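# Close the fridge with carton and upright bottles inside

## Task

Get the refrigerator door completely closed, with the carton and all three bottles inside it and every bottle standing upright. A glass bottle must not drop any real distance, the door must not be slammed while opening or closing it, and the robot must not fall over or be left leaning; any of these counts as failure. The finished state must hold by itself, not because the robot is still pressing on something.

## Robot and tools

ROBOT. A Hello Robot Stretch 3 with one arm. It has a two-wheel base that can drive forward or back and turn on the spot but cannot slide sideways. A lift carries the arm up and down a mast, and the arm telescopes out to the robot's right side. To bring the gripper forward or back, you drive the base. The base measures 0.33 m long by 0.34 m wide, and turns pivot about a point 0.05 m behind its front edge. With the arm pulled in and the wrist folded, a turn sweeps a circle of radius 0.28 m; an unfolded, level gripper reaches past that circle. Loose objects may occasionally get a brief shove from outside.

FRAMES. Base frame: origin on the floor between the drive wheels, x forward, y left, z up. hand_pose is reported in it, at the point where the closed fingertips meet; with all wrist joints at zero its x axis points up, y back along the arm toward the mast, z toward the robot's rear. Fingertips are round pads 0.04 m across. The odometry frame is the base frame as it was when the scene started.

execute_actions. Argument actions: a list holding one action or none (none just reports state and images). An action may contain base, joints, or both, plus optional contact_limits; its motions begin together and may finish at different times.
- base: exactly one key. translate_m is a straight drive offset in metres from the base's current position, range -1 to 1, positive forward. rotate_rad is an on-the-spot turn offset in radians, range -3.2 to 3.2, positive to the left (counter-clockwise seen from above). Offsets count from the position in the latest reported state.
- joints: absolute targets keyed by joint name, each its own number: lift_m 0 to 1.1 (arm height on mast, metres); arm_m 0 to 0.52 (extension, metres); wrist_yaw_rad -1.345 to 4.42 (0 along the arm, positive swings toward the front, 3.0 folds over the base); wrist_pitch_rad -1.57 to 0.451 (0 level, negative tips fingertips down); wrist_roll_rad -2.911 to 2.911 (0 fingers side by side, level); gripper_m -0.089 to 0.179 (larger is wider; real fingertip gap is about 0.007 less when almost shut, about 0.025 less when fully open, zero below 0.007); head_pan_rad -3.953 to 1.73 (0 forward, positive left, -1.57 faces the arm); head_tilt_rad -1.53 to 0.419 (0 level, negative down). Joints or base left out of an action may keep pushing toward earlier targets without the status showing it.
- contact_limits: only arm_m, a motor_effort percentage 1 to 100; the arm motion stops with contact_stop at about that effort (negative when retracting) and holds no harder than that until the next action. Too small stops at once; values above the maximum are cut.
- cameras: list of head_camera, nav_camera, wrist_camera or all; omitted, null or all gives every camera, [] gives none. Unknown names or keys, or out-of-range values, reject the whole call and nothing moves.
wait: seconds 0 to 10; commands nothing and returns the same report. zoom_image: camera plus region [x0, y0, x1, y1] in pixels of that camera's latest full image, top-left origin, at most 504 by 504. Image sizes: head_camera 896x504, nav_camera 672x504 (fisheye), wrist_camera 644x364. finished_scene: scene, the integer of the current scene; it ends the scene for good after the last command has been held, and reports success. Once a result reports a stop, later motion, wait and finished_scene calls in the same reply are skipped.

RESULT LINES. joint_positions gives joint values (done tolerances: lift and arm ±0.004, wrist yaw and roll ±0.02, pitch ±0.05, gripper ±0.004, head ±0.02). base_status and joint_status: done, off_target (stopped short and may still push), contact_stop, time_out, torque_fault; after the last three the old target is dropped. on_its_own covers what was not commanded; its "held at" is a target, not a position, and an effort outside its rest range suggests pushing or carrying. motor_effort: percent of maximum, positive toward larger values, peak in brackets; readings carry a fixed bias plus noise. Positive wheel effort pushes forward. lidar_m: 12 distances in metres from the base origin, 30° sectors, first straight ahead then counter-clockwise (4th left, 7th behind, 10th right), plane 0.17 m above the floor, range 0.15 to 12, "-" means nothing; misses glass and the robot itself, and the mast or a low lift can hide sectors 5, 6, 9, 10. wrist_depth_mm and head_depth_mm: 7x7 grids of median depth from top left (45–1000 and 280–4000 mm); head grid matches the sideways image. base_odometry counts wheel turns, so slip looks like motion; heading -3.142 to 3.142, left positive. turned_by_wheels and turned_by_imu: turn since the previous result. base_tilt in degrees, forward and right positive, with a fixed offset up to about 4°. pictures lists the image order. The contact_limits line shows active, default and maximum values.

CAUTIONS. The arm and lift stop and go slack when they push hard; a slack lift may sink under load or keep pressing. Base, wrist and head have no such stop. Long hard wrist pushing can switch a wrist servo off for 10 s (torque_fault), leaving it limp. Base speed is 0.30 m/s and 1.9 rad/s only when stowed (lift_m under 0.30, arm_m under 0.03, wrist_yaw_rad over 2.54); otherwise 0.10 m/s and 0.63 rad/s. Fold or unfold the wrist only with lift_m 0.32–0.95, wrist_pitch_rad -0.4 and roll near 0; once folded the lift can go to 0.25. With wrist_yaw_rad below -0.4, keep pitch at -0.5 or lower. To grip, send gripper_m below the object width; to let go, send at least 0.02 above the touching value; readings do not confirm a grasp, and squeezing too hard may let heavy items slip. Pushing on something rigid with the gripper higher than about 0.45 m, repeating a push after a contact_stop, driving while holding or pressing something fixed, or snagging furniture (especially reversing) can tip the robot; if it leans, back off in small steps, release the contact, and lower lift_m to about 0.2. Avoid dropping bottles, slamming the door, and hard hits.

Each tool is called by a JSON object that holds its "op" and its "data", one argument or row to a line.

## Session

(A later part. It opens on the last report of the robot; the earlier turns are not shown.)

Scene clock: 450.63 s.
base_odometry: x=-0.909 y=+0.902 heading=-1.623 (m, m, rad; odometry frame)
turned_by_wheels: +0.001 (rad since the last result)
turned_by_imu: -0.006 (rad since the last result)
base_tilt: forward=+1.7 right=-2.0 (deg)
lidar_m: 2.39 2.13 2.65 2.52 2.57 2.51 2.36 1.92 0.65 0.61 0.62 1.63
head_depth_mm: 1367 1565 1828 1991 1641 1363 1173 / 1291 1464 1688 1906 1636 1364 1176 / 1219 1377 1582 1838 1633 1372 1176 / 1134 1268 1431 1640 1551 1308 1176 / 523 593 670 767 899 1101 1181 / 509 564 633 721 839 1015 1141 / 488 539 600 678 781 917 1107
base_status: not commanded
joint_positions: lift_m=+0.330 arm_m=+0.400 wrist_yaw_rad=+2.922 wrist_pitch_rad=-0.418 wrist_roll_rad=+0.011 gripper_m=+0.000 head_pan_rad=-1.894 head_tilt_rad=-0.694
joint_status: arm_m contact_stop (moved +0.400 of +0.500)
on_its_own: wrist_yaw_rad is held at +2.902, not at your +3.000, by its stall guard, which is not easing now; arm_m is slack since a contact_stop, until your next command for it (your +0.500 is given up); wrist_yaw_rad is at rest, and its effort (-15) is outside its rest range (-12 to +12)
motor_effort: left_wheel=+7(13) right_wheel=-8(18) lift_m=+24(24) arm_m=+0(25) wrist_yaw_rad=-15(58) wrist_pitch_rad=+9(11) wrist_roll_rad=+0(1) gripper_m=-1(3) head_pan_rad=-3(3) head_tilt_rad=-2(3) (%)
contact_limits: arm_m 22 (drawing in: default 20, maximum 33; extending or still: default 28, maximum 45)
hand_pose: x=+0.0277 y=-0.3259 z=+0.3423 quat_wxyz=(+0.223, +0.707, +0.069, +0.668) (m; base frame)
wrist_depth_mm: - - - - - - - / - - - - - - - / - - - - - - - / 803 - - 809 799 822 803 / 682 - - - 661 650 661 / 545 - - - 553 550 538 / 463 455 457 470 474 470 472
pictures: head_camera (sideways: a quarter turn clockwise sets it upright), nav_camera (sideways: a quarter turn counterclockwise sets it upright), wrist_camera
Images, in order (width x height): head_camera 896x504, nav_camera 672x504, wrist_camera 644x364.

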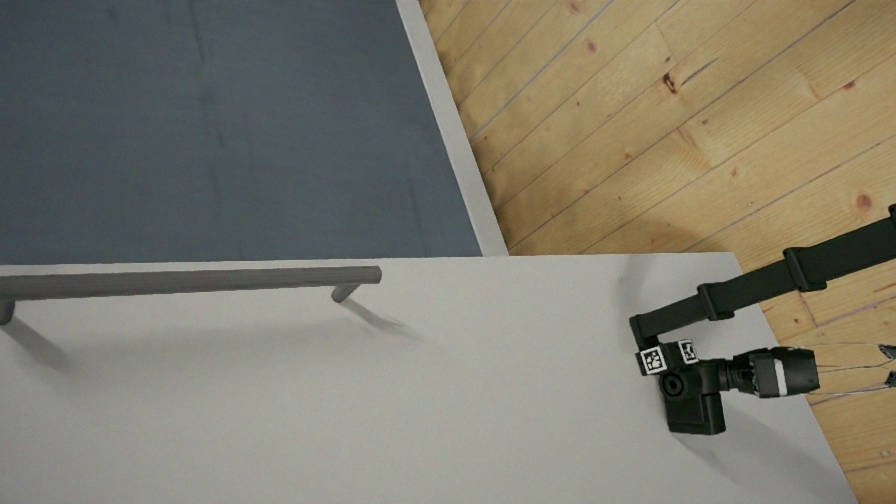

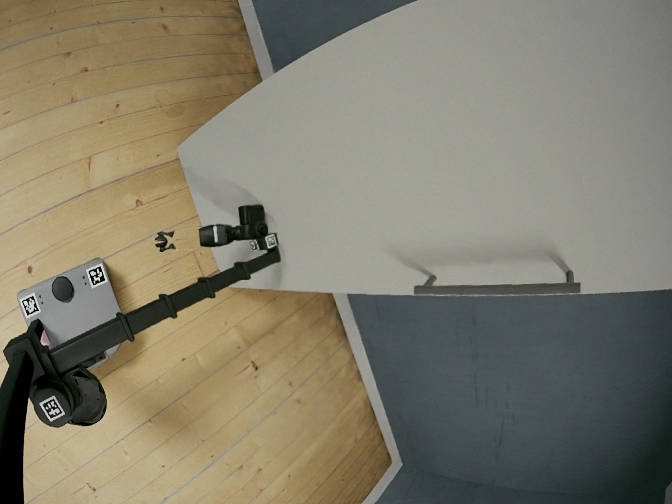

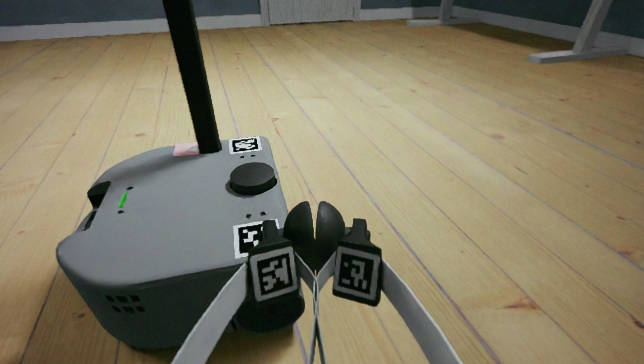

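{"op": "execute_actions", "data": {
  "actions": [
    {"joints":{"arm_m":0.0}}
  ],
  "cameras": []
}}

{"op": "execute_actions", "data": {
  "actions": [
    {"base":{"translate_m":-0.6},"joints":{"head_pan_rad":-1.1,"head_tilt_rad":-0.8}}
  ],
  "cameras": ["head_camera"]
}}

Scene clock: 459.43 s.
base_odometry: x=-0.909 y=+0.902 heading=-1.623 (m, m, rad; odometry frame)
turned_by_wheels: +0.000 (rad since the last result)
turned_by_imu: -0.001 (rad since the last result)
base_tilt: forward=+1.7 right=-2.0 (deg)
lidar_m: 2.40 2.14 2.66 2.52 2.56 2.51 2.36 1.93 0.66 0.61 0.62 1.63
head_depth_mm: 1365 1558 1831 2001 1638 1371 1174 / 1288 1461 1699 1897 1644 1366 1172 / 1228 1376 1576 1845 1635 1371 1180 / 1139 1269 1425 1651 1558 1312 1176 / 524 593 671 770 901 1091 1179 / 510 564 635 720 837 994 1152 / 489 538 601 678 780 915 1109
base_status: not commanded
joint_positions: lift_m=+0.330 arm_m=+0.000 wrist_yaw_rad=+2.905 wrist_pitch_rad=-0.418 wrist_roll_rad=+0.011 gripper_m=+0.000 head_pan_rad=-1.894 head_tilt_rad=-0.694
joint_status: all done
on_its_own: wrist_yaw_rad is held at +2.902, not at your +3.000, by its stall guard, which is not easing now
motor_effort: left_wheel=+1(7) right_wheel=-1(8) lift_m=+24(24) arm_m=-3(3) wrist_yaw_rad=-3(15) wrist_pitch_rad=+9(9) wrist_roll_rad=+0(0) gripper_m=-2(3) head_pan_rad=-3(3) head_tilt_rad=-1(1) (%)
hand_pose: x=+0.0314 y=+0.0728 z=+0.3423 quat_wxyz=(+0.228, +0.708, +0.063, +0.666) (m; base frame)
wrist_depth_mm: - - - - - - - / - - - - - - - / - - - - - - - / 815 - 800 818 824 817 824 / 662 - 648 - 651 650 651 / 548 527 556 - 547 555 543 / 466 483 - 476 478 477 476
pictures: none
No camera images: the call's "cameras" was empty. Leave "cameras" out to get every camera's image.

Scene clock: 466.67 s.
base_odometry: x=-0.877 y=+1.501 heading=-1.623 (m, m, rad; odometry frame)
turned_by_wheels: +0.000 (rad since the last result)
turned_by_imu: +0.001 (rad since the last result)
base_tilt: forward=+1.8 right=-2.1 (deg)
lidar_m: 2.99 2.68 2.63 2.47 2.52 1.87 1.76 1.79 1.37 1.29 0.73 0.87
head_depth_mm: 1058 1189 1354 1588 1515 1303 1138 / 1090 1227 1417 1664 1518 1301 1135 / 1091 1233 1444 1691 1524 1303 1139 / 796 902 1046 1240 1438 1297 1137 / 630 712 814 978 1219 1303 1138 / 603 701 841 1026 1303 1300 1139 / 642 744 883 1084 1412 1302 1138
base_status: done
joint_positions: lift_m=+0.330 arm_m=+0.000 wrist_yaw_rad=+2.905 wrist_pitch_rad=-0.418 wrist_roll_rad=+0.011 gripper_m=+0.000 head_pan_rad=-1.107 head_tilt_rad=-0.790
joint_status: all done
on_its_own: wrist_yaw_rad is held at +2.902, not at your +3.000, by its stall guard, which is not easing now
motor_effort: left_wheel=+0(5) right_wheel=+1(3) lift_m=+24(24) arm_m=-3(3) wrist_yaw_rad=-3(3) wrist_pitch_rad=+9(9) wrist_roll_rad=+0(0) gripper_m=-1(2) head_pan_rad=+2(33) head_tilt_rad=-3(12) (%)
hand_pose: x=+0.0314 y=+0.0728 z=+0.3423 quat_wxyz=(+0.228, +0.708, +0.063, +0.666) (m; base frame)
wrist_depth_mm: - - - - - - - / - - - - - - - / - - - - - - - / 805 - 801 814 812 811 805 / 654 - 650 - 654 658 660 / 549 531 566 - 544 554 548 / 472 485 - 474 475 474 472
pictures: head_camera (sideways: a quarter turn clockwise sets it upright)
Images, in order (width x height): head_camera 896x504.

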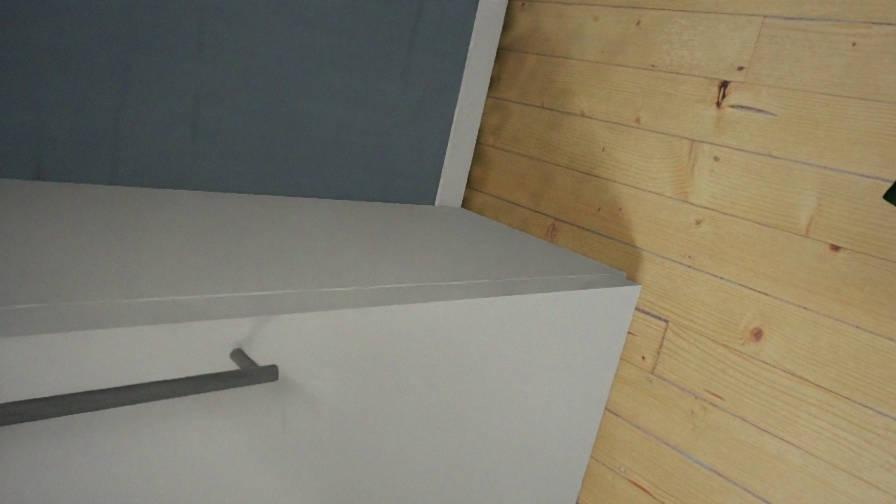

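Flush, no gap.

{"op": "finished_scene", "data": {
  "scene": 2
}}

The scene is finished: the task was done.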